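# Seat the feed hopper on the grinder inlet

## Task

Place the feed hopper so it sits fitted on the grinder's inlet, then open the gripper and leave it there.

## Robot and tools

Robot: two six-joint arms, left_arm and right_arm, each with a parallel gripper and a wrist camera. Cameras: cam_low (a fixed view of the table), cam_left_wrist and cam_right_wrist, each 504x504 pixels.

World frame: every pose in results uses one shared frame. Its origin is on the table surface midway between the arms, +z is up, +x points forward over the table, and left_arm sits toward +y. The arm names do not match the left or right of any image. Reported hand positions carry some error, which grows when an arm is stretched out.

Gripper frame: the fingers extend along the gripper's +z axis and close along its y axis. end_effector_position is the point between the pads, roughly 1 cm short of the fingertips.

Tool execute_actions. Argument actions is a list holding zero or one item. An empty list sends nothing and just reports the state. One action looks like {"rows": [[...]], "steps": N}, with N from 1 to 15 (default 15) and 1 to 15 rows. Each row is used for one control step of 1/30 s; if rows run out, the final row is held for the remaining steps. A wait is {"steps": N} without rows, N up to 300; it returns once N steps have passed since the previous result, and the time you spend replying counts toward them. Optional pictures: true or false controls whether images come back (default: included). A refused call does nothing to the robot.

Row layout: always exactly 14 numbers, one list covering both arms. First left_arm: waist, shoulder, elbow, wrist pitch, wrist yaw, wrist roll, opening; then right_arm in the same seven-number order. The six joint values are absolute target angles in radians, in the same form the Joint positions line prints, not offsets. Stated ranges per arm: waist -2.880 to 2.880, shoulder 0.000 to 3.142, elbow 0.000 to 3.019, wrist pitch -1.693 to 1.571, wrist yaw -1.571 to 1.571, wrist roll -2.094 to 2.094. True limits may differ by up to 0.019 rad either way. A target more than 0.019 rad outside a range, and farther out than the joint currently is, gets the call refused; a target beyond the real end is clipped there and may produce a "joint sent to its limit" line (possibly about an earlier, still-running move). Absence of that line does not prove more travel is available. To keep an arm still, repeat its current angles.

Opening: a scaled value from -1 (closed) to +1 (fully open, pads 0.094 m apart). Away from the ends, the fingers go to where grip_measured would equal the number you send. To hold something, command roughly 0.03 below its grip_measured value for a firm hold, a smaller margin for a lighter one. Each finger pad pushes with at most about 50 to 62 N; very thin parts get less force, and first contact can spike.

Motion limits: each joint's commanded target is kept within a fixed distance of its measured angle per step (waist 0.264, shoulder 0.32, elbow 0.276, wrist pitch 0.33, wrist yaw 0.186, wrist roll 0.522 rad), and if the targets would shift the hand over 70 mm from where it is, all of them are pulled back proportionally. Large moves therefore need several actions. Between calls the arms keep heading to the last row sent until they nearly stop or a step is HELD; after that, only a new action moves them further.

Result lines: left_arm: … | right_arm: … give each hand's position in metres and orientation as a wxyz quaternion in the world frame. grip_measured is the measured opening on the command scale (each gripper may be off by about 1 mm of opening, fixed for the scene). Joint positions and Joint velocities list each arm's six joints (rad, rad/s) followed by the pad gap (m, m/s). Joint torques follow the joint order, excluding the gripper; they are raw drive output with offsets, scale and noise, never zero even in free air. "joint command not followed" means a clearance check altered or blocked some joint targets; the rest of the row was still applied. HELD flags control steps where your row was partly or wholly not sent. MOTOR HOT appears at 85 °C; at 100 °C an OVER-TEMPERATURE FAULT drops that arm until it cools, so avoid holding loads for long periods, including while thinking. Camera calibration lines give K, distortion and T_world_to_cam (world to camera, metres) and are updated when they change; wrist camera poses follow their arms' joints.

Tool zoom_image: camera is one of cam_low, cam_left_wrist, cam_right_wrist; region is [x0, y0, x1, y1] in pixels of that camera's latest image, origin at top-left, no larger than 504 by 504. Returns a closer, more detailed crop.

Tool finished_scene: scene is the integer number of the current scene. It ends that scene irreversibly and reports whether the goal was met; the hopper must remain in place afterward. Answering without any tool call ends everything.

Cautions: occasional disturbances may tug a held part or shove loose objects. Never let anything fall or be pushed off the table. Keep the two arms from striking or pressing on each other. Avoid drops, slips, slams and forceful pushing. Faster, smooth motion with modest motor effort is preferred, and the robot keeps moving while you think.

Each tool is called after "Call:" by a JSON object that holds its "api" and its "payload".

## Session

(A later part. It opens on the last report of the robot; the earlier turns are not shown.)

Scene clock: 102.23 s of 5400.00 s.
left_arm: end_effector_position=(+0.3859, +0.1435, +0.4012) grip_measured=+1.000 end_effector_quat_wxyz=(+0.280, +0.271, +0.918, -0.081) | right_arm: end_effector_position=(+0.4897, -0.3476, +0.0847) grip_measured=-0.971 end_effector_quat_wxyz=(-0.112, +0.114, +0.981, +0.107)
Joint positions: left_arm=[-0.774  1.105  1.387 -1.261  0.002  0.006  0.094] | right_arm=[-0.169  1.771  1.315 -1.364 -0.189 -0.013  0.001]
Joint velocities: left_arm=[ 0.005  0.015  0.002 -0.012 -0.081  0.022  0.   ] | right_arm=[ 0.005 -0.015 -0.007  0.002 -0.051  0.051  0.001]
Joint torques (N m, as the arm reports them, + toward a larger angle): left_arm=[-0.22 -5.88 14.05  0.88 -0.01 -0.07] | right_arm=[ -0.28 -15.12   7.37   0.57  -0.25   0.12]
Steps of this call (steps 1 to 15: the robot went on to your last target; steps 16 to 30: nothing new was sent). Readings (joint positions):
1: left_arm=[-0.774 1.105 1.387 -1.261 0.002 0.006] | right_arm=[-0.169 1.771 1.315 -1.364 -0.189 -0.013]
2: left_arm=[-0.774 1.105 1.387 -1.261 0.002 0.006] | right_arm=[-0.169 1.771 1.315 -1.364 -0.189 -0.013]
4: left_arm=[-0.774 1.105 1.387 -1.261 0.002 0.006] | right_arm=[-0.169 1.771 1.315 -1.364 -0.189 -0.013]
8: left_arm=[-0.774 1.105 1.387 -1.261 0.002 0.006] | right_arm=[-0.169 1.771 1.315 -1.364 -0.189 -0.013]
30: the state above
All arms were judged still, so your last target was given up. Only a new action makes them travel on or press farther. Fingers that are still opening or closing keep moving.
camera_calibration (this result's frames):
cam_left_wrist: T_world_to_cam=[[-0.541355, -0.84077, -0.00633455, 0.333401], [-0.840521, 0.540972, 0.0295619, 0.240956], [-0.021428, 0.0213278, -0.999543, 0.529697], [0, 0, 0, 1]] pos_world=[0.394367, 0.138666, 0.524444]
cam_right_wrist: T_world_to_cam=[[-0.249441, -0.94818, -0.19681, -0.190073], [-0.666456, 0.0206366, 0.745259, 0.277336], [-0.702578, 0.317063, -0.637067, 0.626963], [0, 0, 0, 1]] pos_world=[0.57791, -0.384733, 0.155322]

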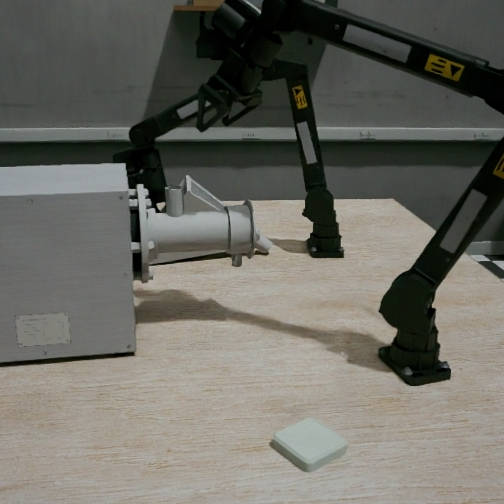

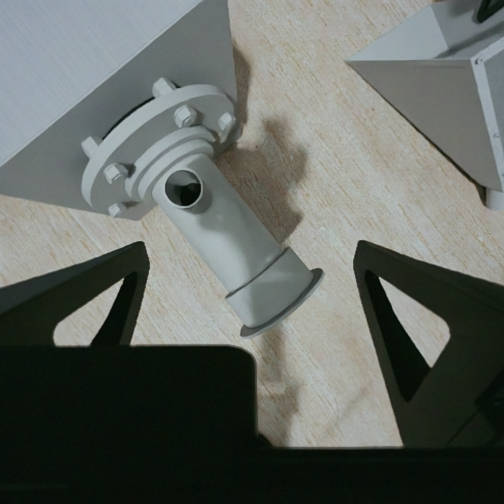

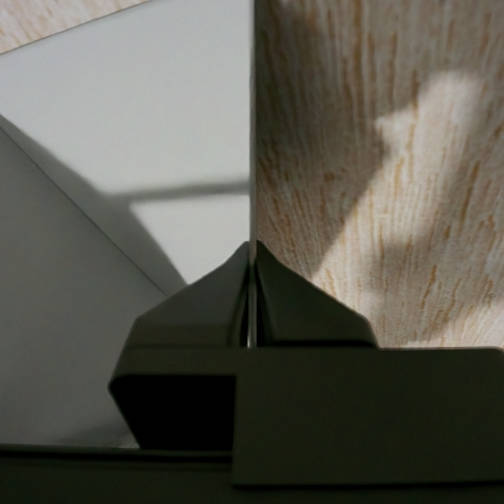

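Call:
{"api": "execute_actions", "payload": {"actions": [{"rows":[[-0.77,1.05,1.4,-1.2,0,0,1,-0.174,1.765,1.33,-1.38,-0.19,0,-1],[-0.76,1.0,1.35,-1.1,0,0,1,-0.174,1.76,1.345,-1.395,-0.19,0,-1],[-0.75,0.95,1.3,-1.0,0,0,1,-0.174,1.755,1.36,-1.41,-0.19,0,-1],[-0.74,0.9,1.25,-0.9,0,0,1,-0.174,1.75,1.375,-1.425,-0.19,0,-1],[-0.73,0.85,1.2,-0.8,0,0,1,-0.174,1.745,1.39,-1.44,-0.19,0,-1],[-0.72,0.8,1.15,-0.7,0,0,1,-0.174,1.74,1.405,-1.455,-0.19,0,-1],[-0.71,0.75,1.1,-0.6,0,0,1,-0.174,1.735,1.42,-1.47,-0.19,0,-1],[-0.70,0.7,1.05,-0.5,0,0,1,-0.174,1.73,1.435,-1.485,-0.19,0,-1],[-0.69,0.65,1.0,-0.4,0,0,1,-0.174,1.725,1.45,-1.5,-0.19,0,-1],[-0.68,0.6,0.95,-0.3,0,0,1,-0.174,1.72,1.465,-1.515,-0.19,0,-1],[-0.67,0.55,0.9,-0.2,0,0,1,-0.174,1.715,1.48,-1.53,-0.19,0,-1],[-0.66,0.5,0.85,-0.1,0,0,1,-0.174,1.71,1.49,-1.545,-0.19,0,-1],[-0.65,0.45,0.8,0,0,0,1,-0.174,1.705,1.5,-1.56,-0.19,0,-1],[-0.64,0.4,0.75,0.1,0,0,1,-0.174,1.70,1.51,-1.575,-0.19,0,-1],[-0.64,0.35,0.7,0.2,0,0,1,-0.174,1.695,1.52,-1.59,-0.19,0,-1]]}], "pictures": false}}

Call:
{"api": "execute_actions", "payload": {"actions": [{"rows":[[-0.64,0.3,0.5,0.3,0,0,1,-0.174,1.695,1.52,-1.59,-0.19,0,-1],[-0.64,0.3,0.4,0.3,0,0,1,-0.174,1.695,1.52,-1.59,-0.19,0,-1],[-0.64,0.3,0.27,0.3,0,0,1,-0.174,1.695,1.52,-1.59,-0.19,0,-1]]}]}}

Scene clock: 122.80 s of 5400.00 s.
left_arm: end_effector_position=(+0.2937, +0.2418, +0.5812) grip_measured=+1.000 end_effector_quat_wxyz=(+0.806, +0.128, +0.548, -0.183) | right_arm: end_effector_position=(+0.4988, -0.3529, +0.1295) grip_measured=-0.971 end_effector_quat_wxyz=(-0.127, +0.118, +0.980, +0.099)
Joint positions: left_arm=[-0.658  0.424  0.808 -0.009  0.001  0.006  0.094] | right_arm=[-0.169  1.767  1.433 -1.514 -0.17  -0.005  0.001]
Joint velocities: left_arm=[ 0.21  -1.626 -1.292  3.04   0.007  0.022  0.   ] | right_arm=[-0.005 -0.073  0.354 -0.374  0.066 -0.037 -0.001]
Joint torques (N m, as the arm reports them, + toward a larger angle): left_arm=[ 0.77  5.47  7.45  0.84  0.01 -0.07] | right_arm=[ -0.75 -21.86  13.55  -2.47  -1.07   0.04]
Steps of this call (steps 1 to 90: nothing new was sent; then 17.07 s passed at rest; steps 91 to 105: all 15 steps of this action). Readings (joint positions):
91: left_arm=[-0.774 1.103 1.387 -1.254 0.002 0.006] | right_arm=[-0.169 1.771 1.315 -1.364 -0.189 -0.013]
92: left_arm=[-0.774 1.096 1.379 -1.223 0.002 0.006] | right_arm=[-0.169 1.771 1.315 -1.365 -0.189 -0.013]
94: left_arm=[-0.770 1.050 1.324 -1.079 0.002 0.006] | right_arm=[-0.169 1.771 1.319 -1.374 -0.189 -0.013]
98: left_arm=[-0.733 0.852 1.132 -0.717 0.002 0.006] | right_arm=[-0.169 1.771 1.343 -1.420 -0.176 -0.007]
105: the state above

Scene clock: 123.30 s of 5400.00 s.
left_arm: end_effector_position=(+0.3087, +0.2372, +0.3372) grip_measured=+1.000 end_effector_quat_wxyz=(+0.758, +0.141, +0.614, -0.169) | right_arm: end_effector_position=(+0.5004, -0.3533, +0.1528) grip_measured=-0.971 end_effector_quat_wxyz=(-0.115, +0.118, +0.982, +0.098)
Joint positions: left_arm=[-0.65   0.307  0.246  0.268  0.001  0.006  0.094] | right_arm=[-0.169  1.738  1.461 -1.546 -0.17  -0.004  0.001]
Joint velocities: left_arm=[-0.005  0.054 -0.012  0.017 -0.037  0.007  0.   ] | right_arm=[-0.005 -0.005  0.007  0.012 -0.037  0.125 -0.001]
Joint torques (N m, as the arm reports them, + toward a larger angle): left_arm=[ 1.14  2.07 12.37  2.81  0.01 -0.07] | right_arm=[ -0.32 -19.99  13.38  -2.24  -1.08   0.06]
Steps of this call (steps 1 to 15: all 15 steps of this action). Readings (joint positions):
1: left_arm=[-0.653 0.370 0.751 0.095 0.001 0.006] | right_arm=[-0.169 1.764 1.444 -1.524 -0.170 -0.005]
2: left_arm=[-0.650 0.318 0.693 0.171 0.001 0.006] | right_arm=[-0.169 1.759 1.452 -1.531 -0.170 -0.005]
4: left_arm=[-0.650 0.253 0.596 0.225 0.001 0.006] | right_arm=[-0.169 1.748 1.460 -1.538 -0.170 -0.004]
8: left_arm=[-0.650 0.248 0.434 0.252 0.001 0.006] | right_arm=[-0.169 1.738 1.461 -1.546 -0.170 -0.004]
15: the state above
camera_calibration (this result's frames):
cam_left_wrist: T_world_to_cam=[[-0.424709, -0.905303, -0.00700784, 0.349519], [-0.360785, 0.176346, -0.915826, 0.384414], [0.830335, -0.386431, -0.401515, 0.0941686], [0, 0, 0, 1]] pos_world=[0.208943, 0.285021, 0.392316]
cam_right_wrist: T_world_to_cam=[[-0.254657, -0.950739, -0.17676, -0.180707], [-0.659653, 0.0371289, 0.750653, 0.23544], [-0.707112, 0.30776, -0.636613, 0.678634], [0, 0, 0, 1]] pos_world=[0.589161, -0.389403, 0.223352]

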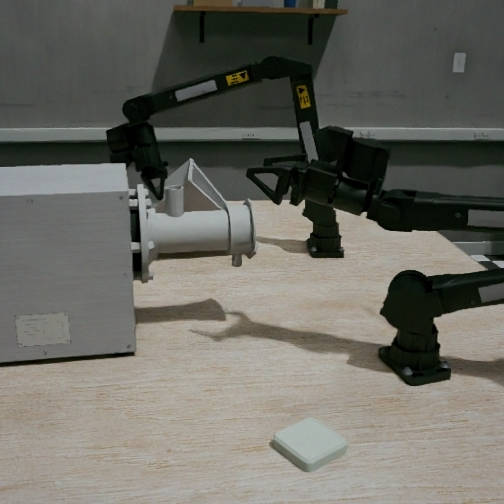

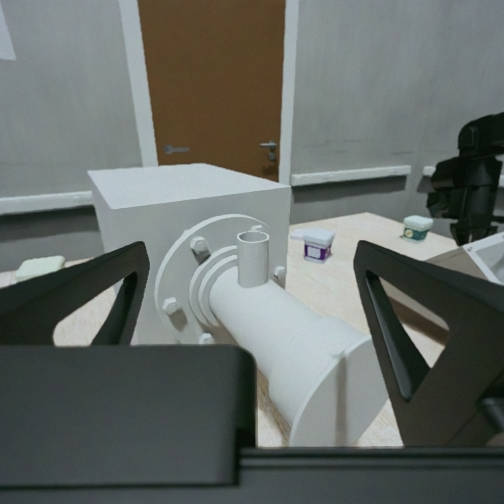

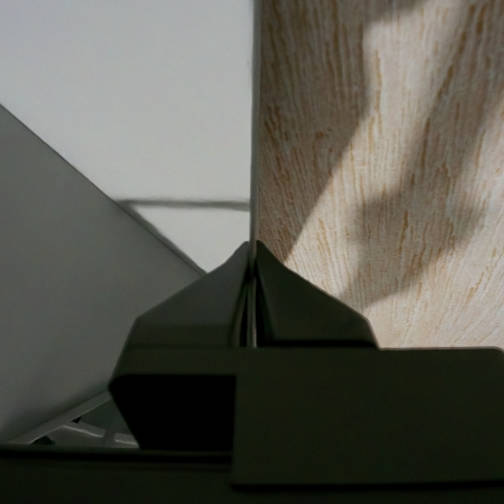

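Call:
{"api": "execute_actions", "payload": {"actions": [{"rows":[[-0.64,0.3,0.27,0.3,0,0,1,-0.174,1.68,1.515,-1.56,-0.2,0,-1],[-0.64,0.3,0.27,0.3,0,0,1,-0.174,1.663,1.512,-1.54,-0.207,0,-1],[-0.64,0.3,0.27,0.3,0,0,1,-0.174,1.646,1.509,-1.523,-0.214,0,-1],[-0.64,0.3,0.27,0.3,0,0,1,-0.174,1.629,1.506,-1.506,-0.221,0,-1],[-0.64,0.3,0.27,0.3,0,0,1,-0.174,1.612,1.503,-1.489,-0.228,0,-1],[-0.64,0.3,0.27,0.3,0,0,1,-0.174,1.595,1.5,-1.472,-0.235,0,-1],[-0.64,0.3,0.27,0.3,0,0,1,-0.174,1.578,1.497,-1.455,-0.242,0,-1],[-0.64,0.3,0.27,0.3,0,0,1,-0.174,1.561,1.494,-1.438,-0.249,0,-1],[-0.64,0.3,0.27,0.3,0,0,1,-0.174,1.544,1.491,-1.421,-0.256,0,-1],[-0.64,0.3,0.27,0.3,0,0,1,-0.174,1.527,1.488,-1.404,-0.263,0,-1],[-0.64,0.3,0.27,0.3,0,0,1,-0.174,1.51,1.485,-1.387,-0.27,0,-1],[-0.64,0.3,0.27,0.3,0,0,1,-0.174,1.493,1.482,-1.37,-0.277,0,-1],[-0.64,0.3,0.27,0.3,0,0,1,-0.174,1.476,1.479,-1.353,-0.284,0,-1],[-0.64,0.3,0.27,0.3,0,0,1,-0.174,1.459,1.476,-1.336,-0.291,0,-1],[-0.64,0.3,0.27,0.3,0,0,1,-0.174,1.442,1.473,-1.319,-0.298,0,-1]]}], "pictures": false}}

Call:
{"api": "execute_actions", "payload": {"actions": [{"rows":[[-0.64,0.3,0.27,0.3,0,0,1,-0.174,1.425,1.47,-1.302,-0.305,0,-1],[-0.64,0.3,0.27,0.3,0,0,1,-0.174,1.408,1.467,-1.285,-0.312,0,-1],[-0.64,0.3,0.27,0.3,0,0,1,-0.174,1.391,1.464,-1.268,-0.319,0,-1],[-0.64,0.3,0.27,0.3,0,0,1,-0.174,1.374,1.461,-1.251,-0.326,0,-1],[-0.64,0.3,0.27,0.3,0,0,1,-0.174,1.357,1.458,-1.234,-0.333,0,-1],[-0.64,0.3,0.27,0.3,0,0,1,-0.174,1.34,1.455,-1.217,-0.34,0,-1],[-0.64,0.3,0.27,0.3,0,0,1,-0.174,1.323,1.452,-1.2,-0.347,0,-1],[-0.64,0.3,0.27,0.3,0,0,1,-0.174,1.306,1.449,-1.183,-0.354,0,-1],[-0.64,0.3,0.27,0.3,0,0,1,-0.174,1.289,1.446,-1.166,-0.361,0,-1],[-0.64,0.3,0.27,0.3,0,0,1,-0.174,1.272,1.443,-1.149,-0.368,0,-1],[-0.64,0.3,0.27,0.3,0,0,1,-0.174,1.255,1.44,-1.132,-0.375,0,-1],[-0.64,0.3,0.27,0.3,0,0,1,-0.174,1.238,1.44,-1.12,-0.382,0,-1],[-0.64,0.3,0.27,0.3,0,0,1,-0.174,1.22,1.44,-1.11,-0.389,0,-1],[-0.64,0.3,0.27,0.3,0,0,1,-0.174,1.2,1.44,-1.1,-0.396,0,-1],[-0.64,0.3,0.27,0.3,0,0,1,-0.174,1.18,1.44,-1.09,-0.41,0,-1]]}], "pictures": false}}

Call:
{"api": "execute_actions", "payload": {"actions": [{"steps":25}]}}

Scene clock: 132.50 s of 5400.00 s.
left_arm: end_effector_position=(+0.3082, +0.2374, +0.3397) grip_measured=+1.000 end_effector_quat_wxyz=(+0.761, +0.140, +0.610, -0.169) | right_arm: end_effector_position=(+0.5329, -0.3448, +0.2441) grip_measured=-0.971 end_effector_quat_wxyz=(+0.082, +0.098, +0.984, +0.122)
Joint positions: left_arm=[-0.65   0.307  0.246  0.279  0.001  0.006  0.094] | right_arm=[-0.169  1.532  1.454 -1.358 -0.261 -0.006  0.001]
Joint velocities: left_arm=[-0.005 -0.015 -0.002 -0.022 -0.051  0.022  0.   ] | right_arm=[ 0.005 -0.62  -0.056  0.51  -0.183 -0.037  0.   ]
Joint torques (N m, as the arm reports them, + toward a larger angle): left_arm=[ 1.17  2.63 12.47  2.29  0.02 -0.07] | right_arm=[  0.02 -19.11  11.23   0.72  -1.58   0.11]
Steps of this call (steps 1 to 30: the robot went on to your last target; steps 31 to 90: nothing new was sent; then 5.70 s passed at rest; steps 91 to 105: all 15 steps of this action). Readings (joint positions):
91: left_arm=[-0.650 0.307 0.246 0.279 0.001 0.006] | right_arm=[-0.169 1.738 1.461 -1.546 -0.171 -0.004]
92: left_arm=[-0.650 0.307 0.246 0.279 0.001 0.006] | right_arm=[-0.169 1.736 1.461 -1.544 -0.174 -0.004]
94: left_arm=[-0.650 0.307 0.246 0.279 0.001 0.006] | right_arm=[-0.169 1.730 1.461 -1.534 -0.183 -0.004]
98: left_arm=[-0.650 0.307 0.246 0.279 0.001 0.006] | right_arm=[-0.169 1.681 1.461 -1.490 -0.214 -0.004]
105: the state above

Scene clock: 133.00 s of 5400.00 s.
left_arm: end_effector_position=(+0.3082, +0.2374, +0.3397) grip_measured=+1.000 end_effector_quat_wxyz=(+0.761, +0.140, +0.610, -0.169) | right_arm: end_effector_position=(+0.5299, -0.3288, +0.3378) grip_measured=-0.971 end_effector_quat_wxyz=(+0.259, +0.049, +0.954, +0.139)
Joint positions: left_arm=[-0.65   0.307  0.246  0.279  0.001  0.006  0.094] | right_arm=[-0.169  1.31   1.392 -1.16  -0.353 -0.029  0.001]
Joint velocities: left_arm=[ 0.005 -0.005 -0.027 -0.002  0.022  0.037  0.   ] | right_arm=[-0.015 -0.347 -0.09   0.154 -0.11  -0.066 -0.001]
Joint torques (N m, as the arm reports them, + toward a larger angle): left_arm=[ 1.25  2.6  12.46  2.31  0.02 -0.06] | right_arm=[ -0.2  -17.61  13.57   3.34  -1.91   0.27]
Steps of this call (steps 1 to 15: all 15 steps of this action). Readings (joint positions):
1: left_arm=[-0.650 0.307 0.246 0.279 0.001 0.006] | right_arm=[-0.169 1.512 1.452 -1.341 -0.268 -0.007]
2: left_arm=[-0.650 0.307 0.246 0.279 0.001 0.006] | right_arm=[-0.169 1.492 1.449 -1.325 -0.275 -0.008]
4: left_arm=[-0.650 0.307 0.246 0.279 0.001 0.006] | right_arm=[-0.169 1.456 1.441 -1.296 -0.289 -0.011]
8: left_arm=[-0.650 0.307 0.246 0.279 0.001 0.006] | right_arm=[-0.169 1.399 1.422 -1.234 -0.313 -0.017]
15: the state above

Scene clock: 133.83 s of 5400.00 s.
left_arm: end_effector_position=(+0.3082, +0.2374, +0.3397) grip_measured=+1.000 end_effector_quat_wxyz=(+0.761, +0.140, +0.610, -0.169) | right_arm: end_effector_position=(+0.5220, -0.3235, +0.3651) grip_measured=-0.970 end_effector_quat_wxyz=(+0.302, +0.030, +0.942, +0.141)
Joint positions: left_arm=[-0.65   0.307  0.246  0.279  0.001  0.006  0.094] | right_arm=[-0.171  1.249  1.379 -1.123 -0.377 -0.045  0.001]
Joint velocities: left_arm=[-0.005 -0.005 -0.022 -0.007  0.007 -0.037  0.   ] | right_arm=[-0.005  0.005 -0.002 -0.002  0.007  0.022 -0.   ]
Joint torques (N m, as the arm reports them, + toward a larger angle): left_arm=[ 1.14  2.55 12.46  2.3   0.01 -0.07] | right_arm=[ -0.17 -16.24  15.12   3.14  -1.76   0.39]
Steps of this call (steps 1 to 25: the robot went on to your last target). Readings (joint positions):
1: left_arm=[-0.650 0.307 0.246 0.279 0.001 0.006] | right_arm=[-0.169 1.298 1.390 -1.156 -0.358 -0.032]
2: left_arm=[-0.650 0.307 0.246 0.279 0.001 0.006] | right_arm=[-0.169 1.287 1.388 -1.152 -0.363 -0.033]
4: left_arm=[-0.650 0.307 0.246 0.279 0.001 0.006] | right_arm=[-0.169 1.271 1.386 -1.144 -0.369 -0.035]
8: left_arm=[-0.650 0.307 0.246 0.279 0.001 0.006] | right_arm=[-0.169 1.267 1.381 -1.124 -0.370 -0.036]
25: the state above
camera_calibration (this result's frames):
cam_left_wrist: T_world_to_cam=[[-0.424642, -0.905335, -0.00696104, 0.34951], [-0.351926, 0.172143, -0.920062, 0.38626], [0.834163, -0.388247, -0.39171, 0.0915651], [0, 0, 0, 1]] pos_world=[0.207972, 0.285482, 0.393683]
cam_right_wrist: T_world_to_cam=[[0.0359978, -0.955608, -0.292433, -0.220502], [-0.999348, -0.0335919, -0.0132464, 0.522536], [0.00283502, 0.292719, -0.956194, 0.561064], [0, 0, 0, 1]] pos_world=[0.528542, -0.357395, 0.478926]

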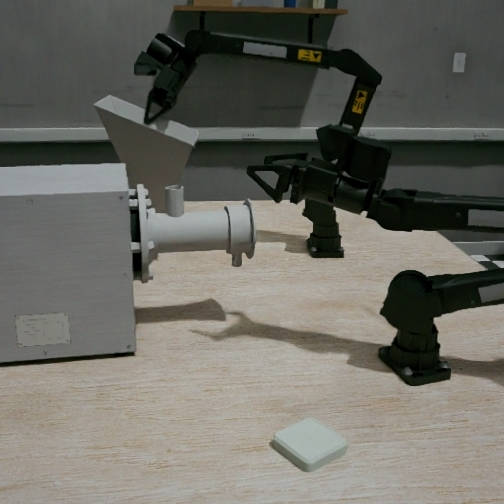

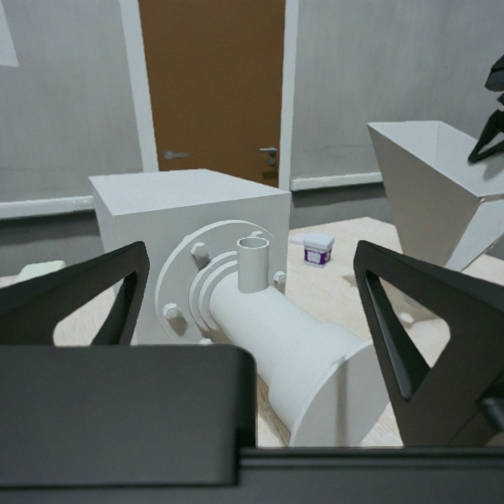

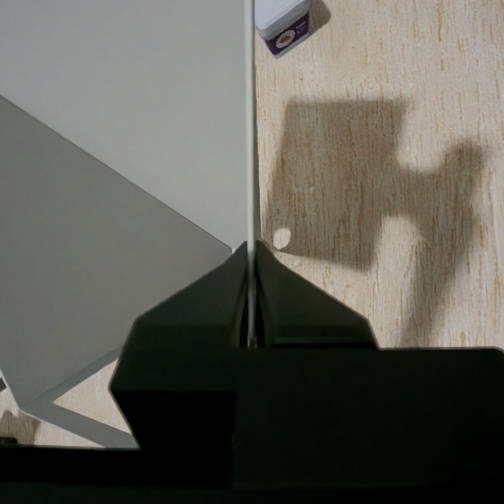

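Call:
{"api": "execute_actions", "payload": {"actions": [{"rows":[[-0.64,0.3,0.35,0.2,0,0,1,-0.16,1.174,1.435,-1.092,-0.41,0,-1],[-0.64,0.3,0.42,0.1,0,0,1,-0.145,1.168,1.43,-1.094,-0.41,0,-1],[-0.64,0.32,0.49,0,0,0,1,-0.13,1.162,1.425,-1.096,-0.41,0,-1],[-0.64,0.34,0.56,-0.1,0,0,1,-0.113,1.155,1.42,-1.098,-0.41,0,-1],[-0.68,0.36,0.63,-0.2,0,0,1,-0.096,1.148,1.415,-1.1,-0.41,0,-1],[-0.72,0.38,0.7,-0.3,0,0,1,-0.079,1.141,1.41,-1.102,-0.41,0,-1],[-0.76,0.4,0.77,-0.4,0,0,1,-0.062,1.134,1.405,-1.104,-0.41,0,-1],[-0.8,0.42,0.84,-0.5,0,0,1,-0.045,1.127,1.4,-1.106,-0.41,0,-1],[-0.84,0.44,0.91,-0.6,0,0,1,-0.028,1.12,1.395,-1.108,-0.41,0,-1],[-0.88,0.46,0.98,-0.7,0,0,1,-0.011,1.113,1.39,-1.11,-0.41,0,-1],[-0.92,0.48,1.05,-0.8,0,0,1,0.006,1.106,1.385,-1.112,-0.41,0,-1],[-0.96,0.5,1.12,-0.9,0,0,1,0.023,1.099,1.38,-1.114,-0.41,0,-1],[-1.0,0.52,1.19,-1.0,0,0,1,0.04,1.092,1.375,-1.116,-0.41,0,-1],[-1.04,0.54,1.25,-1.1,0,0,1,0.057,1.085,1.37,-1.118,-0.41,0,-1],[-1.08,0.56,1.25,-1.2,0,0,1,0.074,1.078,1.365,-1.12,-0.41,0,-1]]}], "pictures": false}}

Call:
{"api": "execute_actions", "payload": {"actions": [{"rows":[[-1.12,0.58,1.25,-1.25,0,0,1,0.091,1.071,1.36,-1.122,-0.41,0,-1],[-1.16,0.6,1.25,-1.3,0,0,1,0.108,1.064,1.355,-1.124,-0.41,0,-1],[-1.2,0.6,1.25,-1.35,0,0,1,0.125,1.057,1.35,-1.126,-0.41,0,-1],[-1.24,0.6,1.25,-1.4,0,0,1,0.142,1.05,1.345,-1.128,-0.41,0,-1],[-1.27,0.6,1.25,-1.4,0,0,1,0.159,1.043,1.34,-1.13,-0.41,0,-1],[-1.27,0.6,1.25,-1.4,0,0,1,0.176,1.036,1.335,-1.132,-0.41,0,-1],[-1.27,0.6,1.25,-1.4,0,0,1,0.193,1.029,1.33,-1.134,-0.41,0,-1],[-1.27,0.6,1.25,-1.4,0,0,1,0.21,1.022,1.325,-1.136,-0.41,0,-1],[-1.27,0.6,1.25,-1.4,0,0,1,0.227,1.015,1.32,-1.138,-0.41,0,-1],[-1.27,0.6,1.25,-1.4,0,0,1,0.244,1.008,1.315,-1.14,-0.41,0,-1],[-1.27,0.6,1.25,-1.4,0,0,1,0.261,1.001,1.31,-1.142,-0.41,0,-1],[-1.27,0.6,1.25,-1.4,0,0,1,0.278,0.995,1.305,-1.144,-0.41,0,-1],[-1.27,0.6,1.25,-1.4,0,0,1,0.295,0.99,1.298,-1.145,-0.41,0,-1],[-1.27,0.6,1.25,-1.4,0,0,1,0.312,0.985,1.292,-1.145,-0.41,0,-1],[-1.27,0.6,1.25,-1.4,0,0,1,0.33,0.985,1.285,-1.145,-0.41,0,-1]]}], "pictures": false}}

Call:
{"api": "execute_actions", "payload": {"actions": [{"steps":25}]}}

Scene clock: 150.43 s of 5400.00 s.
left_arm: end_effector_position=(+0.2449, +0.1613, +0.3962) grip_measured=+1.000 end_effector_quat_wxyz=(+0.471, +0.328, +0.796, -0.191) | right_arm: end_effector_position=(+0.4952, -0.2241, +0.3685) grip_measured=-0.970 end_effector_quat_wxyz=(+0.293, -0.069, +0.938, +0.170)
Joint positions: left_arm=[-0.983  0.509  0.886 -0.882 -0.     0.006  0.094] | right_arm=[ 0.038  1.175  1.323 -1.124 -0.376 -0.045  0.001]
Joint velocities: left_arm=[-1.206  0.65   1.673 -2.674 -0.007  0.051  0.   ] | right_arm=[ 0.591 -0.259 -0.144 -0.017 -0.081 -0.037 -0.   ]
Joint torques (N m, as the arm reports them, + toward a larger angle): left_arm=[ 0.11  1.96 15.86  1.86  0.1  -0.06] | right_arm=[  0.12 -15.6   14.21   1.89  -1.77   0.35]
Steps of this call (steps 1 to 15: the robot went on to your last target; steps 16 to 90: nothing new was sent; then 13.10 s passed at rest; steps 91 to 105: all 15 steps of this action). Readings (joint positions):
91: left_arm=[-0.650 0.307 0.249 0.266 0.001 0.006] | right_arm=[-0.170 1.249 1.379 -1.123 -0.377 -0.045]
92: left_arm=[-0.650 0.307 0.262 0.223 0.001 0.006] | right_arm=[-0.169 1.248 1.379 -1.123 -0.377 -0.045]
94: left_arm=[-0.650 0.309 0.309 0.100 0.001 0.006] | right_arm=[-0.161 1.245 1.378 -1.123 -0.374 -0.045]
98: left_arm=[-0.696 0.353 0.488 -0.244 -0.001 0.006] | right_arm=[-0.110 1.227 1.363 -1.123 -0.368 -0.045]
105: the state above

Scene clock: 150.93 s of 5400.00 s.
left_arm: end_effector_position=(+0.1471, +0.1629, +0.4479) grip_measured=+1.000 end_effector_quat_wxyz=(+0.334, +0.472, +0.792, -0.197) | right_arm: end_effector_position=(+0.4223, -0.1231, +0.3815) grip_measured=-0.970 end_effector_quat_wxyz=(+0.284, -0.190, +0.916, +0.208)
Joint positions: left_arm=[-1.274  0.595  1.211 -1.391  0.001  0.006  0.094] | right_arm=[ 0.293  1.047  1.253 -1.15  -0.38  -0.045  0.001]
Joint velocities: left_arm=[-0.005 -0.005 -0.007  0.002 -0.037  0.081  0.   ] | right_arm=[ 0.523 -0.161 -0.168 -0.017  0.051  0.022 -0.   ]
Joint torques (N m, as the arm reports them, + toward a larger angle): left_arm=[ 0.67  3.46 11.71  1.05  0.01 -0.07] | right_arm=[  0.87 -11.55  13.4    2.    -1.65   0.41]
Steps of this call (steps 1 to 15: all 15 steps of this action). Readings (joint positions):
1: left_arm=[-1.024 0.530 0.944 -0.973 -0.000 0.006] | right_arm=[0.058 1.167 1.318 -1.125 -0.377 -0.045]
2: left_arm=[-1.065 0.551 1.003 -1.062 -0.000 0.006] | right_arm=[0.078 1.157 1.314 -1.126 -0.379 -0.045]
4: left_arm=[-1.147 0.586 1.111 -1.226 -0.000 0.006] | right_arm=[0.114 1.138 1.305 -1.131 -0.380 -0.045]
8: left_arm=[-1.271 0.597 1.209 -1.367 0.001 0.006] | right_arm=[0.178 1.098 1.289 -1.139 -0.380 -0.045]
15: the state above

Scene clock: 151.77 s of 5400.00 s.
left_arm: end_effector_position=(+0.1471, +0.1630, +0.4478) grip_measured=+1.000 end_effector_quat_wxyz=(+0.334, +0.472, +0.792, -0.197) | right_arm: end_effector_position=(+0.4096, -0.1088, +0.3740) grip_measured=-0.970 end_effector_quat_wxyz=(+0.271, -0.209, +0.915, +0.214)
Joint positions: left_arm=[-1.274  0.595  1.211 -1.391  0.001  0.006  0.094] | right_arm=[ 0.336  1.038  1.235 -1.159 -0.38  -0.045  0.001]
Joint velocities: left_arm=[ 0.005 -0.015  0.017 -0.012  0.007 -0.051  0.   ] | right_arm=[-0.005 -0.015 -0.017  0.002 -0.051 -0.081  0.001]
Joint torques (N m, as the arm reports them, + toward a larger angle): left_arm=[ 0.63  3.27 11.76  1.08  0.01 -0.06] | right_arm=[ -0.4  -11.59  14.32   2.33  -1.64   0.38]
Steps of this call (steps 1 to 25: the robot went on to your last target). Readings (joint positions):
1: left_arm=[-1.274 0.595 1.211 -1.391 0.001 0.006] | right_arm=[0.309 1.042 1.248 -1.152 -0.380 -0.045]
2: left_arm=[-1.274 0.595 1.211 -1.391 0.001 0.006] | right_arm=[0.323 1.039 1.243 -1.153 -0.382 -0.045]
4: left_arm=[-1.274 0.595 1.211 -1.391 0.001 0.006] | right_arm=[0.339 1.038 1.238 -1.158 -0.388 -0.045]
8: left_arm=[-1.274 0.595 1.211 -1.391 0.001 0.006] | right_arm=[0.342 1.038 1.235 -1.159 -0.383 -0.045]
25: the state above
camera_calibration (this result's frames):
cam_left_wrist: T_world_to_cam=[[-0.877418, -0.479667, -0.0075047, 0.211864], [-0.471148, 0.864568, -0.174762, 0.0127464], [0.0903159, -0.149803, -0.984582, 0.575469], [0, 0, 0, 1]] pos_world=[0.139925, 0.176811, 0.570414]
cam_right_wrist: T_world_to_cam=[[0.504441, -0.81443, -0.286783, -0.187274], [-0.85602, -0.515179, -0.0426594, 0.317432], [-0.113001, 0.267011, -0.957045, 0.55205], [0, 0, 0, 1]] pos_world=[0.428579, -0.13639, 0.488172]

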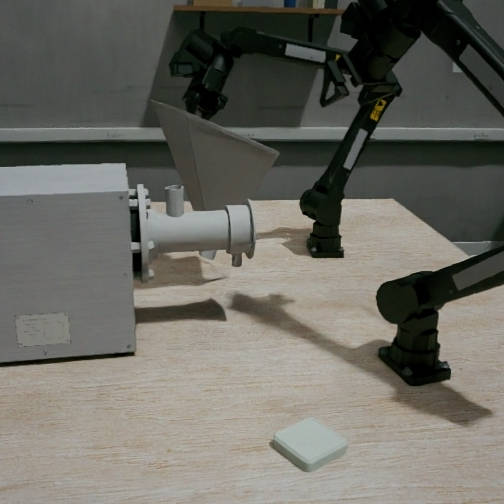

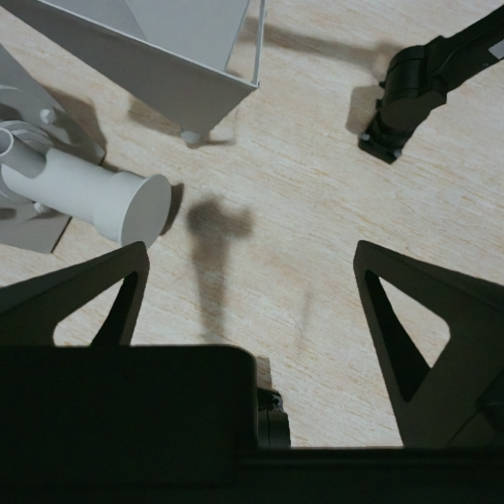

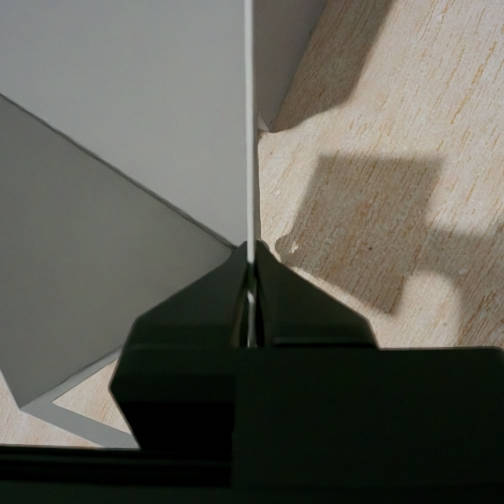

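Call:
{"api": "execute_actions", "payload": {"actions": [{"rows":[[-1.3,0.65,1.3,-1.37,-0.04,0.02,1,0.33,0.985,1.285,-1.145,-0.41,0,-1],[-1.33,0.7,1.34,-1.35,-0.08,0.03,1,0.33,0.985,1.285,-1.145,-0.41,0,-1],[-1.36,0.75,1.38,-1.33,-0.12,0.04,1,0.33,0.985,1.285,-1.145,-0.41,0,-1],[-1.39,0.8,1.42,-1.31,-0.16,0.05,1,0.33,0.985,1.285,-1.145,-0.41,0,-1],[-1.42,0.85,1.46,-1.29,-0.2,0.06,1,0.33,0.985,1.285,-1.145,-0.41,0,-1],[-1.45,0.9,1.5,-1.27,-0.24,0.07,1,0.33,0.985,1.285,-1.145,-0.41,0,-1],[-1.48,0.95,1.54,-1.25,-0.28,0.08,1,0.33,0.985,1.285,-1.145,-0.41,0,-1],[-1.51,1.0,1.555,-1.23,-0.32,0.09,1,0.33,0.985,1.285,-1.145,-0.41,0,-1],[-1.51,1.05,1.555,-1.21,-0.36,0.1,1,0.33,0.985,1.285,-1.145,-0.41,0,-1],[-1.51,1.1,1.555,-1.19,-0.4,0.11,1,0.33,0.985,1.285,-1.145,-0.41,0,-1],[-1.51,1.15,1.555,-1.17,-0.44,0.12,1,0.33,0.985,1.285,-1.145,-0.41,0,-1],[-1.51,1.2,1.555,-1.15,-0.46,0.13,1,0.33,0.985,1.285,-1.145,-0.41,0,-1],[-1.51,1.25,1.555,-1.13,-0.46,0.14,1,0.33,0.985,1.285,-1.145,-0.41,0,-1],[-1.51,1.3,1.555,-1.11,-0.46,0.15,1,0.33,0.985,1.285,-1.145,-0.41,0,-1],[-1.51,1.37,1.555,-1.08,-0.46,0.16,1,0.33,0.985,1.285,-1.145,-0.41,0,-1]]}], "pictures": false}}

Call:
{"api": "execute_actions", "payload": {"actions": [{"steps":30}]}}

Scene clock: 162.17 s of 5400.00 s.
left_arm: end_effector_position=(+0.2273, -0.0250, +0.4726) grip_measured=+1.000 end_effector_quat_wxyz=(+0.411, +0.510, +0.755, -0.037) | right_arm: end_effector_position=(+0.4096, -0.1088, +0.3740) grip_measured=-0.970 end_effector_quat_wxyz=(+0.271, -0.209, +0.915, +0.214)
Joint positions: left_arm=[-1.488  1.12   1.493 -1.188 -0.436  0.082  0.094] | right_arm=[ 0.336  1.038  1.235 -1.159 -0.38  -0.045  0.001]
Joint velocities: left_arm=[-0.015  1.324  0.007  0.374 -0.139  0.183  0.   ] | right_arm=[-0.015  0.005 -0.002  0.012  0.007  0.007 -0.001]
Joint torques (N m, as the arm reports them, + toward a larger angle): left_arm=[-1.   -4.44 11.97  1.9  -0.25  0.08] | right_arm=[ -0.36 -11.53  14.27   2.35  -1.64   0.38]
Steps of this call (steps 1 to 15: the robot went on to your last target; steps 16 to 90: nothing new was sent; then 6.90 s passed at rest; steps 91 to 105: all 15 steps of this action). Readings (joint positions):
91: left_arm=[-1.276 0.597 1.213 -1.391 -0.017 0.007] | right_arm=[0.336 1.038 1.235 -1.159 -0.380 -0.045]
92: left_arm=[-1.283 0.606 1.222 -1.391 -0.050 0.009] | right_arm=[0.336 1.038 1.235 -1.159 -0.380 -0.045]
94: left_arm=[-1.319 0.654 1.271 -1.379 -0.122 0.017] | right_arm=[0.336 1.038 1.235 -1.159 -0.380 -0.045]
98: left_arm=[-1.416 0.814 1.409 -1.316 -0.258 0.037] | right_arm=[0.336 1.038 1.235 -1.159 -0.380 -0.045]
105: the state above

Scene clock: 163.17 s of 5400.00 s.
left_arm: end_effector_position=(+0.2510, -0.1150, +0.3660) grip_measured=+1.000 end_effector_quat_wxyz=(+0.353, +0.568, +0.743, +0.032) | right_arm: end_effector_position=(+0.4096, -0.1088, +0.3740) grip_measured=-0.970 end_effector_quat_wxyz=(+0.271, -0.209, +0.915, +0.214)
Joint positions: left_arm=[-1.5    1.384  1.493 -1.097 -0.458  0.151  0.094] | right_arm=[ 0.336  1.038  1.235 -1.159 -0.38  -0.045  0.001]
Joint velocities: left_arm=[-0.005  0.005 -0.007 -0.012  0.037 -0.022  0.   ] | right_arm=[ 0.015 -0.015  0.002 -0.007  0.066  0.051  0.001]
Joint torques (N m, as the arm reports them, + toward a larger angle): left_arm=[ -0.44 -11.39  15.11   1.77  -0.32   0.08] | right_arm=[ -0.4  -11.55  14.27   2.34  -1.64   0.38]
Steps of this call (steps 1 to 30: the robot went on to your last target). Readings (joint positions):
1: left_arm=[-1.488 1.166 1.493 -1.173 -0.442 0.088] | right_arm=[0.336 1.038 1.235 -1.159 -0.380 -0.045]
2: left_arm=[-1.488 1.212 1.493 -1.156 -0.448 0.096] | right_arm=[0.336 1.038 1.235 -1.159 -0.380 -0.045]
4: left_arm=[-1.490 1.303 1.493 -1.120 -0.456 0.114] | right_arm=[0.336 1.038 1.235 -1.159 -0.380 -0.045]
8: left_arm=[-1.498 1.427 1.493 -1.100 -0.457 0.137] | right_arm=[0.336 1.038 1.235 -1.159 -0.380 -0.045]
30: the state above
camera_calibration (this result's frames):
cam_left_wrist: T_world_to_cam=[[-0.819175, -0.353883, -0.451352, 0.331396], [-0.413796, 0.909582, 0.0378533, 0.200696], [0.397147, 0.217776, -0.891543, 0.375069], [0, 0, 0, 1]] pos_world=[0.205561, -0.146956, 0.47637]
cam_right_wrist: T_world_to_cam=[[0.504441, -0.81443, -0.286783, -0.187274], [-0.85602, -0.515179, -0.0426594, 0.317432], [-0.113001, 0.267011, -0.957045, 0.55205], [0, 0, 0, 1]] pos_world=[0.428579, -0.13639, 0.488172]

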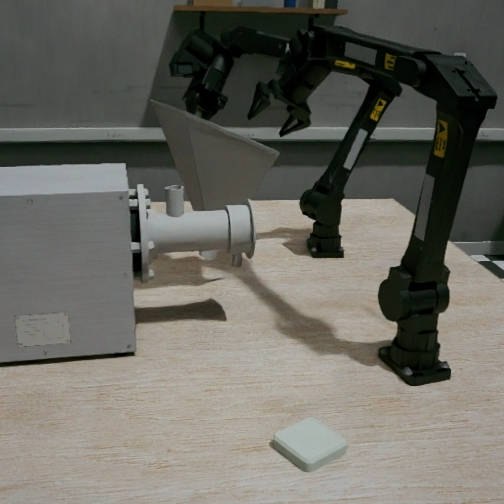

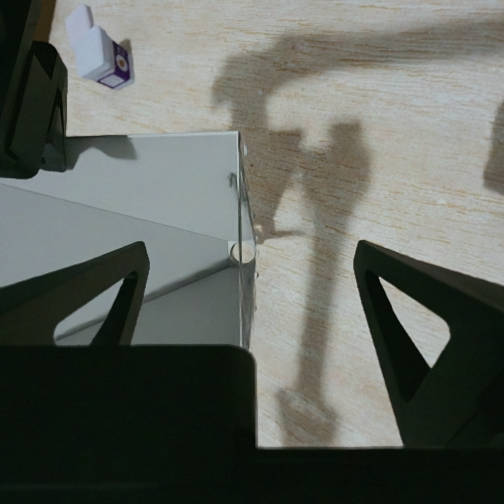

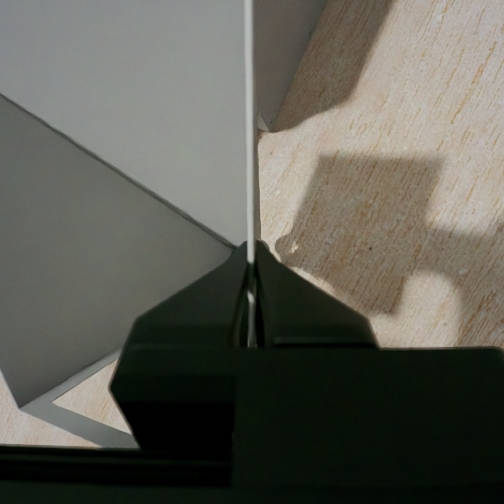

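Call:
{"api": "execute_actions", "payload": {"actions": [{"rows":[[-1.495,1.365,1.51,-1.07,-0.45,0.16,1,0.33,0.985,1.285,-1.145,-0.41,0,-1],[-1.489,1.363,1.49,-1.052,-0.45,0.16,1,0.33,0.985,1.285,-1.145,-0.41,0,-1],[-1.483,1.361,1.472,-1.034,-0.45,0.16,1,0.33,0.985,1.285,-1.145,-0.41,0,-1],[-1.477,1.359,1.454,-1.016,-0.45,0.16,1,0.33,0.985,1.285,-1.145,-0.41,0,-1],[-1.471,1.357,1.436,-0.998,-0.45,0.16,1,0.33,0.985,1.285,-1.145,-0.41,0,-1],[-1.465,1.355,1.418,-0.98,-0.45,0.16,1,0.33,0.985,1.285,-1.145,-0.41,0,-1],[-1.459,1.353,1.4,-0.962,-0.45,0.16,1,0.33,0.985,1.285,-1.145,-0.41,0,-1],[-1.453,1.351,1.382,-0.944,-0.45,0.16,1,0.33,0.985,1.285,-1.145,-0.41,0,-1],[-1.447,1.349,1.364,-0.926,-0.45,0.16,1,0.33,0.985,1.285,-1.145,-0.41,0,-1],[-1.441,1.347,1.346,-0.908,-0.45,0.16,1,0.33,0.985,1.285,-1.145,-0.41,0,-1],[-1.435,1.345,1.328,-0.89,-0.45,0.16,1,0.33,0.985,1.285,-1.145,-0.41,0,-1],[-1.427,1.343,1.31,-0.872,-0.45,0.16,1,0.33,0.985,1.285,-1.145,-0.41,0,-1],[-1.419,1.341,1.292,-0.854,-0.45,0.16,1,0.33,0.985,1.285,-1.145,-0.41,0,-1],[-1.411,1.339,1.274,-0.836,-0.45,0.16,1,0.33,0.985,1.285,-1.145,-0.41,0,-1],[-1.402,1.337,1.258,-0.815,-0.45,0.16,1,0.33,0.985,1.285,-1.145,-0.41,0,-1]]}], "pictures": false}}

Call:
{"api": "execute_actions", "payload": {"actions": [{"steps":20}]}}

Scene clock: 167.87 s of 5400.00 s.
left_arm: end_effector_position=(+0.2853, -0.1018, +0.3004) grip_measured=+1.000 end_effector_quat_wxyz=(+0.365, +0.535, +0.761, +0.031) | right_arm: end_effector_position=(+0.4096, -0.1088, +0.3740) grip_measured=-0.970 end_effector_quat_wxyz=(+0.271, -0.209, +0.915, +0.214)
Joint positions: left_arm=[-1.429  1.37   1.294 -0.873 -0.452  0.151  0.094] | right_arm=[ 0.336  1.038  1.235 -1.159 -0.38  -0.045  0.001]
Joint velocities: left_arm=[ 0.22  -0.015 -0.515  0.54  -0.051 -0.007  0.   ] | right_arm=[-0.005 -0.005 -0.007 -0.012 -0.051 -0.037 -0.001]
Joint torques (N m, as the arm reports them, + toward a larger angle): left_arm=[  1.15 -12.97   9.86   1.74  -0.13   0.07] | right_arm=[ -0.37 -11.53  14.27   2.34  -1.64   0.38]
Steps of this call (steps 1 to 15: the robot went on to your last target; steps 16 to 90: nothing new was sent; then 1.20 s passed at rest; steps 91 to 105: all 15 steps of this action). Readings (joint positions):
91: left_arm=[-1.500 1.384 1.493 -1.096 -0.455 0.151] | right_arm=[0.336 1.038 1.235 -1.159 -0.380 -0.045]
92: left_arm=[-1.500 1.384 1.493 -1.091 -0.453 0.151] | right_arm=[0.336 1.038 1.235 -1.159 -0.380 -0.045]
94: left_arm=[-1.499 1.383 1.486 -1.064 -0.452 0.151] | right_arm=[0.336 1.038 1.235 -1.159 -0.380 -0.045]
98: left_arm=[-1.483 1.373 1.429 -0.994 -0.452 0.151] | right_arm=[0.336 1.038 1.235 -1.159 -0.380 -0.045]
105: the state above

Scene clock: 168.53 s of 5400.00 s.
left_arm: end_effector_position=(+0.2952, -0.0943, +0.2875) grip_measured=+1.000 end_effector_quat_wxyz=(+0.366, +0.526, +0.767, +0.034) | right_arm: end_effector_position=(+0.4096, -0.1088, +0.3740) grip_measured=-0.970 end_effector_quat_wxyz=(+0.271, -0.209, +0.915, +0.214)
Joint positions: left_arm=[-1.406  1.367  1.256 -0.835 -0.451  0.151  0.094] | right_arm=[ 0.336  1.038  1.235 -1.159 -0.38  -0.045  0.001]
Joint velocities: left_arm=[ 0.005 -0.005 -0.002 -0.037 -0.051 -0.022  0.   ] | right_arm=[-0.015  0.005  0.007 -0.007 -0.022  0.066 -0.   ]
Joint torques (N m, as the arm reports them, + toward a larger angle): left_arm=[  0.58 -12.55  10.3    1.89  -0.16   0.07] | right_arm=[ -0.41 -11.54  14.26   2.33  -1.64   0.38]
Steps of this call (steps 1 to 20: the robot went on to your last target). Readings (joint positions):
1: left_arm=[-1.421 1.370 1.278 -0.858 -0.452 0.151] | right_arm=[0.336 1.038 1.235 -1.159 -0.380 -0.045]
2: left_arm=[-1.414 1.370 1.267 -0.850 -0.452 0.151] | right_arm=[0.336 1.038 1.235 -1.159 -0.380 -0.045]
4: left_arm=[-1.406 1.370 1.257 -0.845 -0.452 0.151] | right_arm=[0.336 1.038 1.235 -1.159 -0.380 -0.045]
8: left_arm=[-1.406 1.368 1.256 -0.836 -0.451 0.151] | right_arm=[0.336 1.038 1.235 -1.159 -0.380 -0.045]
20: the state above
camera_calibration (this result's frames):
cam_left_wrist: T_world_to_cam=[[-0.77944, -0.445035, -0.440929, 0.316173], [-0.494226, 0.869325, -0.00376674, 0.235038], [0.384987, 0.214982, -0.897534, 0.288117], [0, 0, 0, 1]] pos_world=[0.251678, -0.125556, 0.39889]
cam_right_wrist: T_world_to_cam=[[0.504441, -0.81443, -0.286783, -0.187274], [-0.85602, -0.515179, -0.0426594, 0.317432], [-0.113001, 0.267011, -0.957045, 0.55205], [0, 0, 0, 1]] pos_world=[0.428579, -0.13639, 0.488172]

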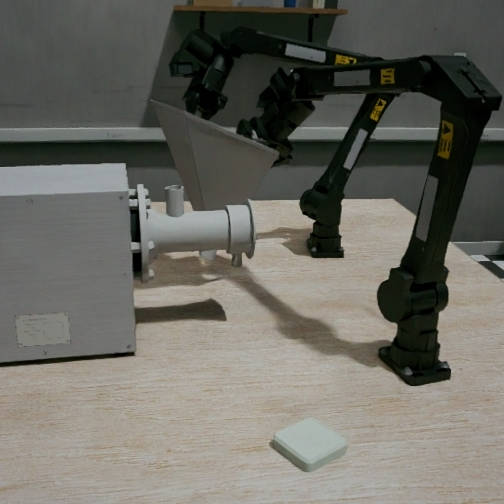

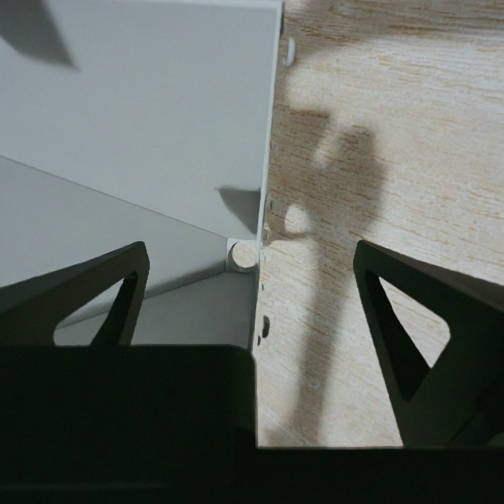

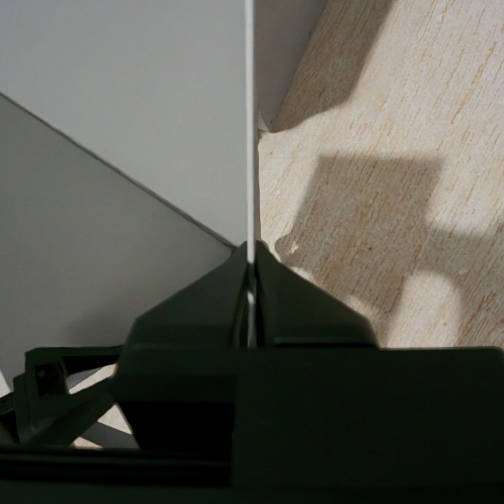

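Call:
{"api": "execute_actions", "payload": {"actions": [{"rows":[[-1.41,1.337,1.31,-0.84,-0.405,0.225,1,0.33,0.985,1.285,-1.145,-0.41,0,-1]]}]}}

Scene clock: 174.10 s of 5400.00 s.
left_arm: end_effector_position=(+0.2893, -0.0986, +0.2850) grip_measured=+1.000 end_effector_quat_wxyz=(+0.356, +0.558, +0.749, +0.027) | right_arm: end_effector_position=(+0.4096, -0.1088, +0.3740) grip_measured=-0.970 end_effector_quat_wxyz=(+0.271, -0.209, +0.915, +0.214)
Joint positions: left_arm=[-1.406  1.367  1.256 -0.835 -0.407  0.214  0.094] | right_arm=[ 0.336  1.038  1.235 -1.159 -0.38  -0.045  0.001]
Joint velocities: left_arm=[-0.005 -0.015 -0.002  0.007 -0.037  0.022  0.   ] | right_arm=[-0.005 -0.005  0.002  0.002  0.022 -0.007 -0.   ]
Joint torques (N m, as the arm reports them, + toward a larger angle): left_arm=[ -0.07 -12.55  14.41   1.04  -0.08   0.05] | right_arm=[ -0.37 -11.41  14.2    2.33  -1.64   0.38]
Steps of this call (steps 1 to 15: the robot went on to your last target; steps 16 to 90: nothing new was sent; then 2.07 s passed at rest; steps 91 to 105: all 15 steps of this action). Readings (joint positions):
91: left_arm=[-1.406 1.367 1.256 -0.835 -0.431 0.161] | right_arm=[0.336 1.038 1.235 -1.159 -0.380 -0.045]
92: left_arm=[-1.406 1.367 1.256 -0.835 -0.416 0.172] | right_arm=[0.336 1.038 1.235 -1.159 -0.380 -0.045]
94: left_arm=[-1.406 1.367 1.256 -0.835 -0.408 0.188] | right_arm=[0.336 1.038 1.235 -1.159 -0.380 -0.045]
98: left_arm=[-1.406 1.367 1.256 -0.835 -0.407 0.204] | right_arm=[0.336 1.038 1.235 -1.159 -0.380 -0.045]
105: the state above
camera_calibration (this result's frames):
cam_left_wrist: T_world_to_cam=[[-0.814227, -0.377148, -0.441355, 0.325419], [-0.430138, 0.902487, 0.0223378, 0.213143], [0.389892, 0.208032, -0.897055, 0.286789], [0, 0, 0, 1]] pos_world=[0.244829, -0.129289, 0.396129]
cam_right_wrist: T_world_to_cam=[[0.504441, -0.81443, -0.286783, -0.187274], [-0.85602, -0.515179, -0.0426594, 0.317432], [-0.113001, 0.267011, -0.957045, 0.55205], [0, 0, 0, 1]] pos_world=[0.428579, -0.13639, 0.488172]

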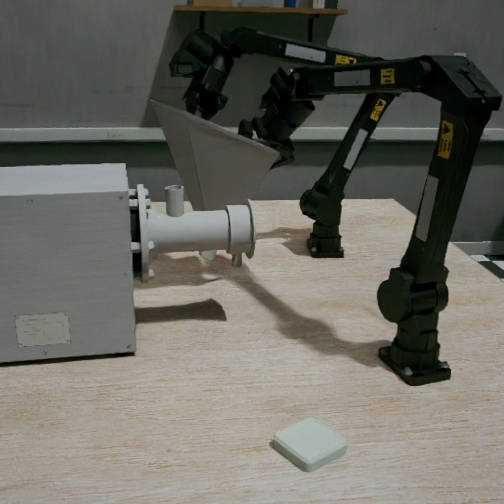

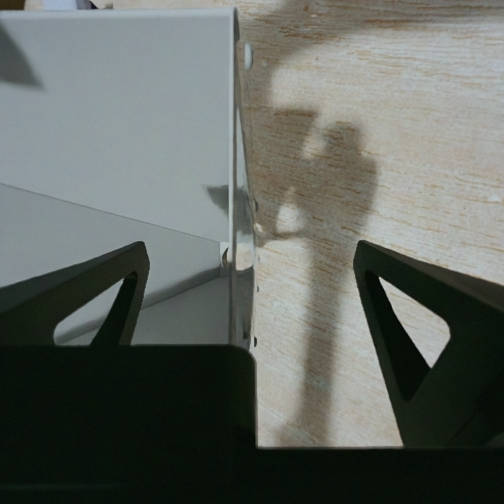

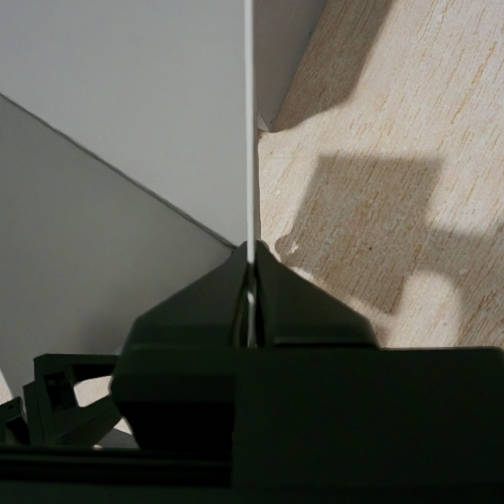

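Call:
{"api": "execute_actions", "payload": {"actions": [{"rows":[[-1.392,1.337,1.345,-0.87,-0.405,0.225,1,0.33,0.985,1.285,-1.145,-0.41,0,-1]]}], "pictures": false}}

Call:
{"api": "execute_actions", "payload": {"actions": [{"rows":[[-1.392,1.337,1.345,-0.87,-0.405,0.225,-1,0.33,0.985,1.285,-1.145,-0.41,0,-1]]}], "pictures": false}}

Call:
{"api": "execute_actions", "payload": {"actions": [{"steps":10}]}}

Scene clock: 176.20 s of 5400.00 s.
left_arm: end_effector_position=(+0.2888, -0.0954, +0.2863) grip_measured=+1.000 end_effector_quat_wxyz=(+0.350, +0.561, +0.750, +0.031) | right_arm: end_effector_position=(+0.4096, -0.1088, +0.3740) grip_measured=-0.970 end_effector_quat_wxyz=(+0.271, -0.209, +0.915, +0.214)
Joint positions: left_arm=[-1.404  1.366  1.265 -0.861 -0.407  0.216  0.094] | right_arm=[ 0.336  1.038  1.235 -1.159 -0.38  -0.045  0.001]
Joint velocities: left_arm=[-0.024  0.015  0.022 -0.007 -0.037 -0.037  0.   ] | right_arm=[-0.005  0.005  0.007 -0.002  0.022 -0.037 -0.   ]
Joint torques (N m, as the arm reports them, + toward a larger angle): left_arm=[  1.34 -12.66  16.59   0.87  -0.08   0.08] | right_arm=[ -0.37 -11.55  14.27   2.34  -1.65   0.38]
Steps of this call (steps 1 to 15: the robot went on to your last target; steps 16 to 48: nothing new was sent; steps 49 to 63: all 15 steps of this action). Readings (joint positions):
49: left_arm=[-1.406 1.367 1.257 -0.840 -0.407 0.216] | right_arm=[0.336 1.038 1.235 -1.159 -0.380 -0.045]
50: left_arm=[-1.406 1.367 1.259 -0.848 -0.407 0.216] | right_arm=[0.336 1.038 1.235 -1.159 -0.380 -0.045]
52: left_arm=[-1.405 1.366 1.262 -0.857 -0.407 0.216] | right_arm=[0.336 1.038 1.235 -1.159 -0.380 -0.045]
56: left_arm=[-1.404 1.366 1.265 -0.860 -0.407 0.216] | right_arm=[0.336 1.038 1.235 -1.159 -0.380 -0.045]
63: the state above

Scene clock: 176.70 s of 5400.00 s.
left_arm: end_effector_position=(+0.2897, -0.0947, +0.2872) grip_measured=-0.945 end_effector_quat_wxyz=(+0.347, +0.558, +0.753, +0.024) | right_arm: end_effector_position=(+0.4078, -0.1088, +0.3761) grip_measured=-0.970 end_effector_quat_wxyz=(+0.273, -0.214, +0.913, +0.215)
Joint positions: left_arm=[-1.398  1.364  1.268 -0.865 -0.391  0.209  0.003] | right_arm=[ 0.335  1.033  1.235 -1.16  -0.385 -0.054  0.001]
Joint velocities: left_arm=[-0.015  0.005 -0.007 -0.007  0.037 -0.066 -0.   ] | right_arm=[-0.024 -0.005 -0.022 -0.007 -0.007  0.081 -0.001]
Joint torques (N m, as the arm reports them, + toward a larger angle): left_arm=[  0.66 -12.2   16.29   1.01  -0.88   0.16] | right_arm=[ -0.06 -10.9   14.35   2.49  -1.42   0.47]
Steps of this call (steps 1 to 15: all 15 steps of this action). Readings (joint positions):
1: left_arm=[-1.404 1.366 1.265 -0.861 -0.406 0.216] | right_arm=[0.336 1.038 1.235 -1.159 -0.380 -0.045]
2: left_arm=[-1.404 1.366 1.265 -0.861 -0.404 0.216] | right_arm=[0.336 1.038 1.235 -1.159 -0.379 -0.045]
4: left_arm=[-1.403 1.366 1.266 -0.861 -0.404 0.216] | right_arm=[0.335 1.038 1.235 -1.159 -0.377 -0.045]
8: left_arm=[-1.400 1.365 1.267 -0.861 -0.393 0.204] | right_arm=[0.335 1.038 1.235 -1.161 -0.383 -0.048]
15: the state above

Scene clock: 177.03 s of 5400.00 s.
left_arm: end_effector_position=(+0.2897, -0.0947, +0.2872) grip_measured=-0.945 end_effector_quat_wxyz=(+0.347, +0.558, +0.753, +0.025) | right_arm: end_effector_position=(+0.4078, -0.1088, +0.3761) grip_measured=-0.970 end_effector_quat_wxyz=(+0.273, -0.214, +0.913, +0.215)
Joint positions: left_arm=[-1.398  1.364  1.268 -0.865 -0.391  0.209  0.003] | right_arm=[ 0.335  1.033  1.235 -1.16  -0.385 -0.054  0.001]
Joint velocities: left_arm=[-0.015 -0.005 -0.012  0.002 -0.095 -0.007 -0.   ] | right_arm=[ 0.005 -0.005 -0.012  0.007 -0.037 -0.022 -0.001]
Joint torques (N m, as the arm reports them, + toward a larger angle): left_arm=[  0.85 -12.25  16.44   1.02  -0.89   0.16] | right_arm=[ -0.14 -10.79  14.32   2.5   -1.42   0.47]
Steps of this call (steps 1 to 10: the robot went on to your last target). Readings (joint positions):
1: left_arm=[-1.398 1.364 1.268 -0.865 -0.391 0.209] | right_arm=[0.335 1.033 1.235 -1.160 -0.385 -0.054]
2: left_arm=[-1.398 1.364 1.268 -0.865 -0.391 0.209] | right_arm=[0.335 1.033 1.235 -1.160 -0.385 -0.054]
4: left_arm=[-1.398 1.364 1.268 -0.865 -0.391 0.209] | right_arm=[0.335 1.033 1.235 -1.160 -0.385 -0.054]
8: left_arm=[-1.398 1.364 1.268 -0.865 -0.391 0.209] | right_arm=[0.335 1.033 1.235 -1.160 -0.385 -0.054]
10: the state above
camera_calibration (this result's frames):
cam_left_wrist: T_world_to_cam=[[-0.822014, -0.375825, -0.427841, 0.32673], [-0.431647, 0.901257, 0.0376435, 0.205719], [0.371447, 0.21562, -0.90307, 0.295664], [0, 0, 0, 1]] pos_world=[0.247552, -0.126364, 0.39905]
cam_right_wrist: T_world_to_cam=[[0.514116, -0.809366, -0.283922, -0.19026], [-0.850837, -0.523091, -0.0495108, 0.315574], [-0.108445, 0.267026, -0.957568, 0.552154], [0, 0, 0, 1]] pos_world=[0.426196, -0.136355, 0.49033]

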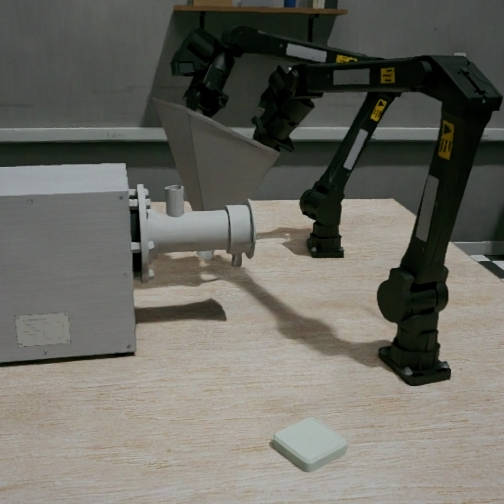

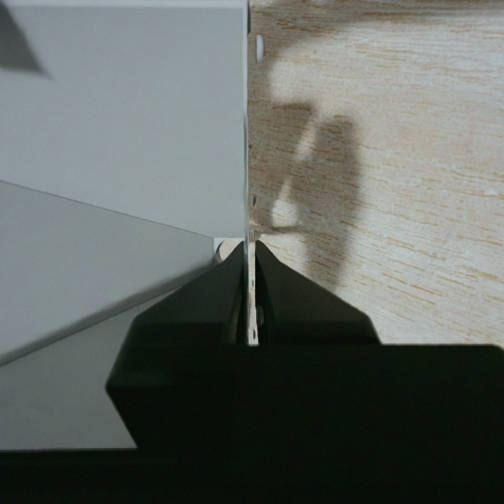

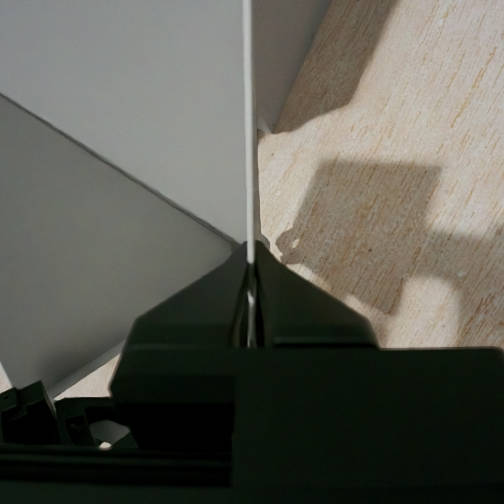

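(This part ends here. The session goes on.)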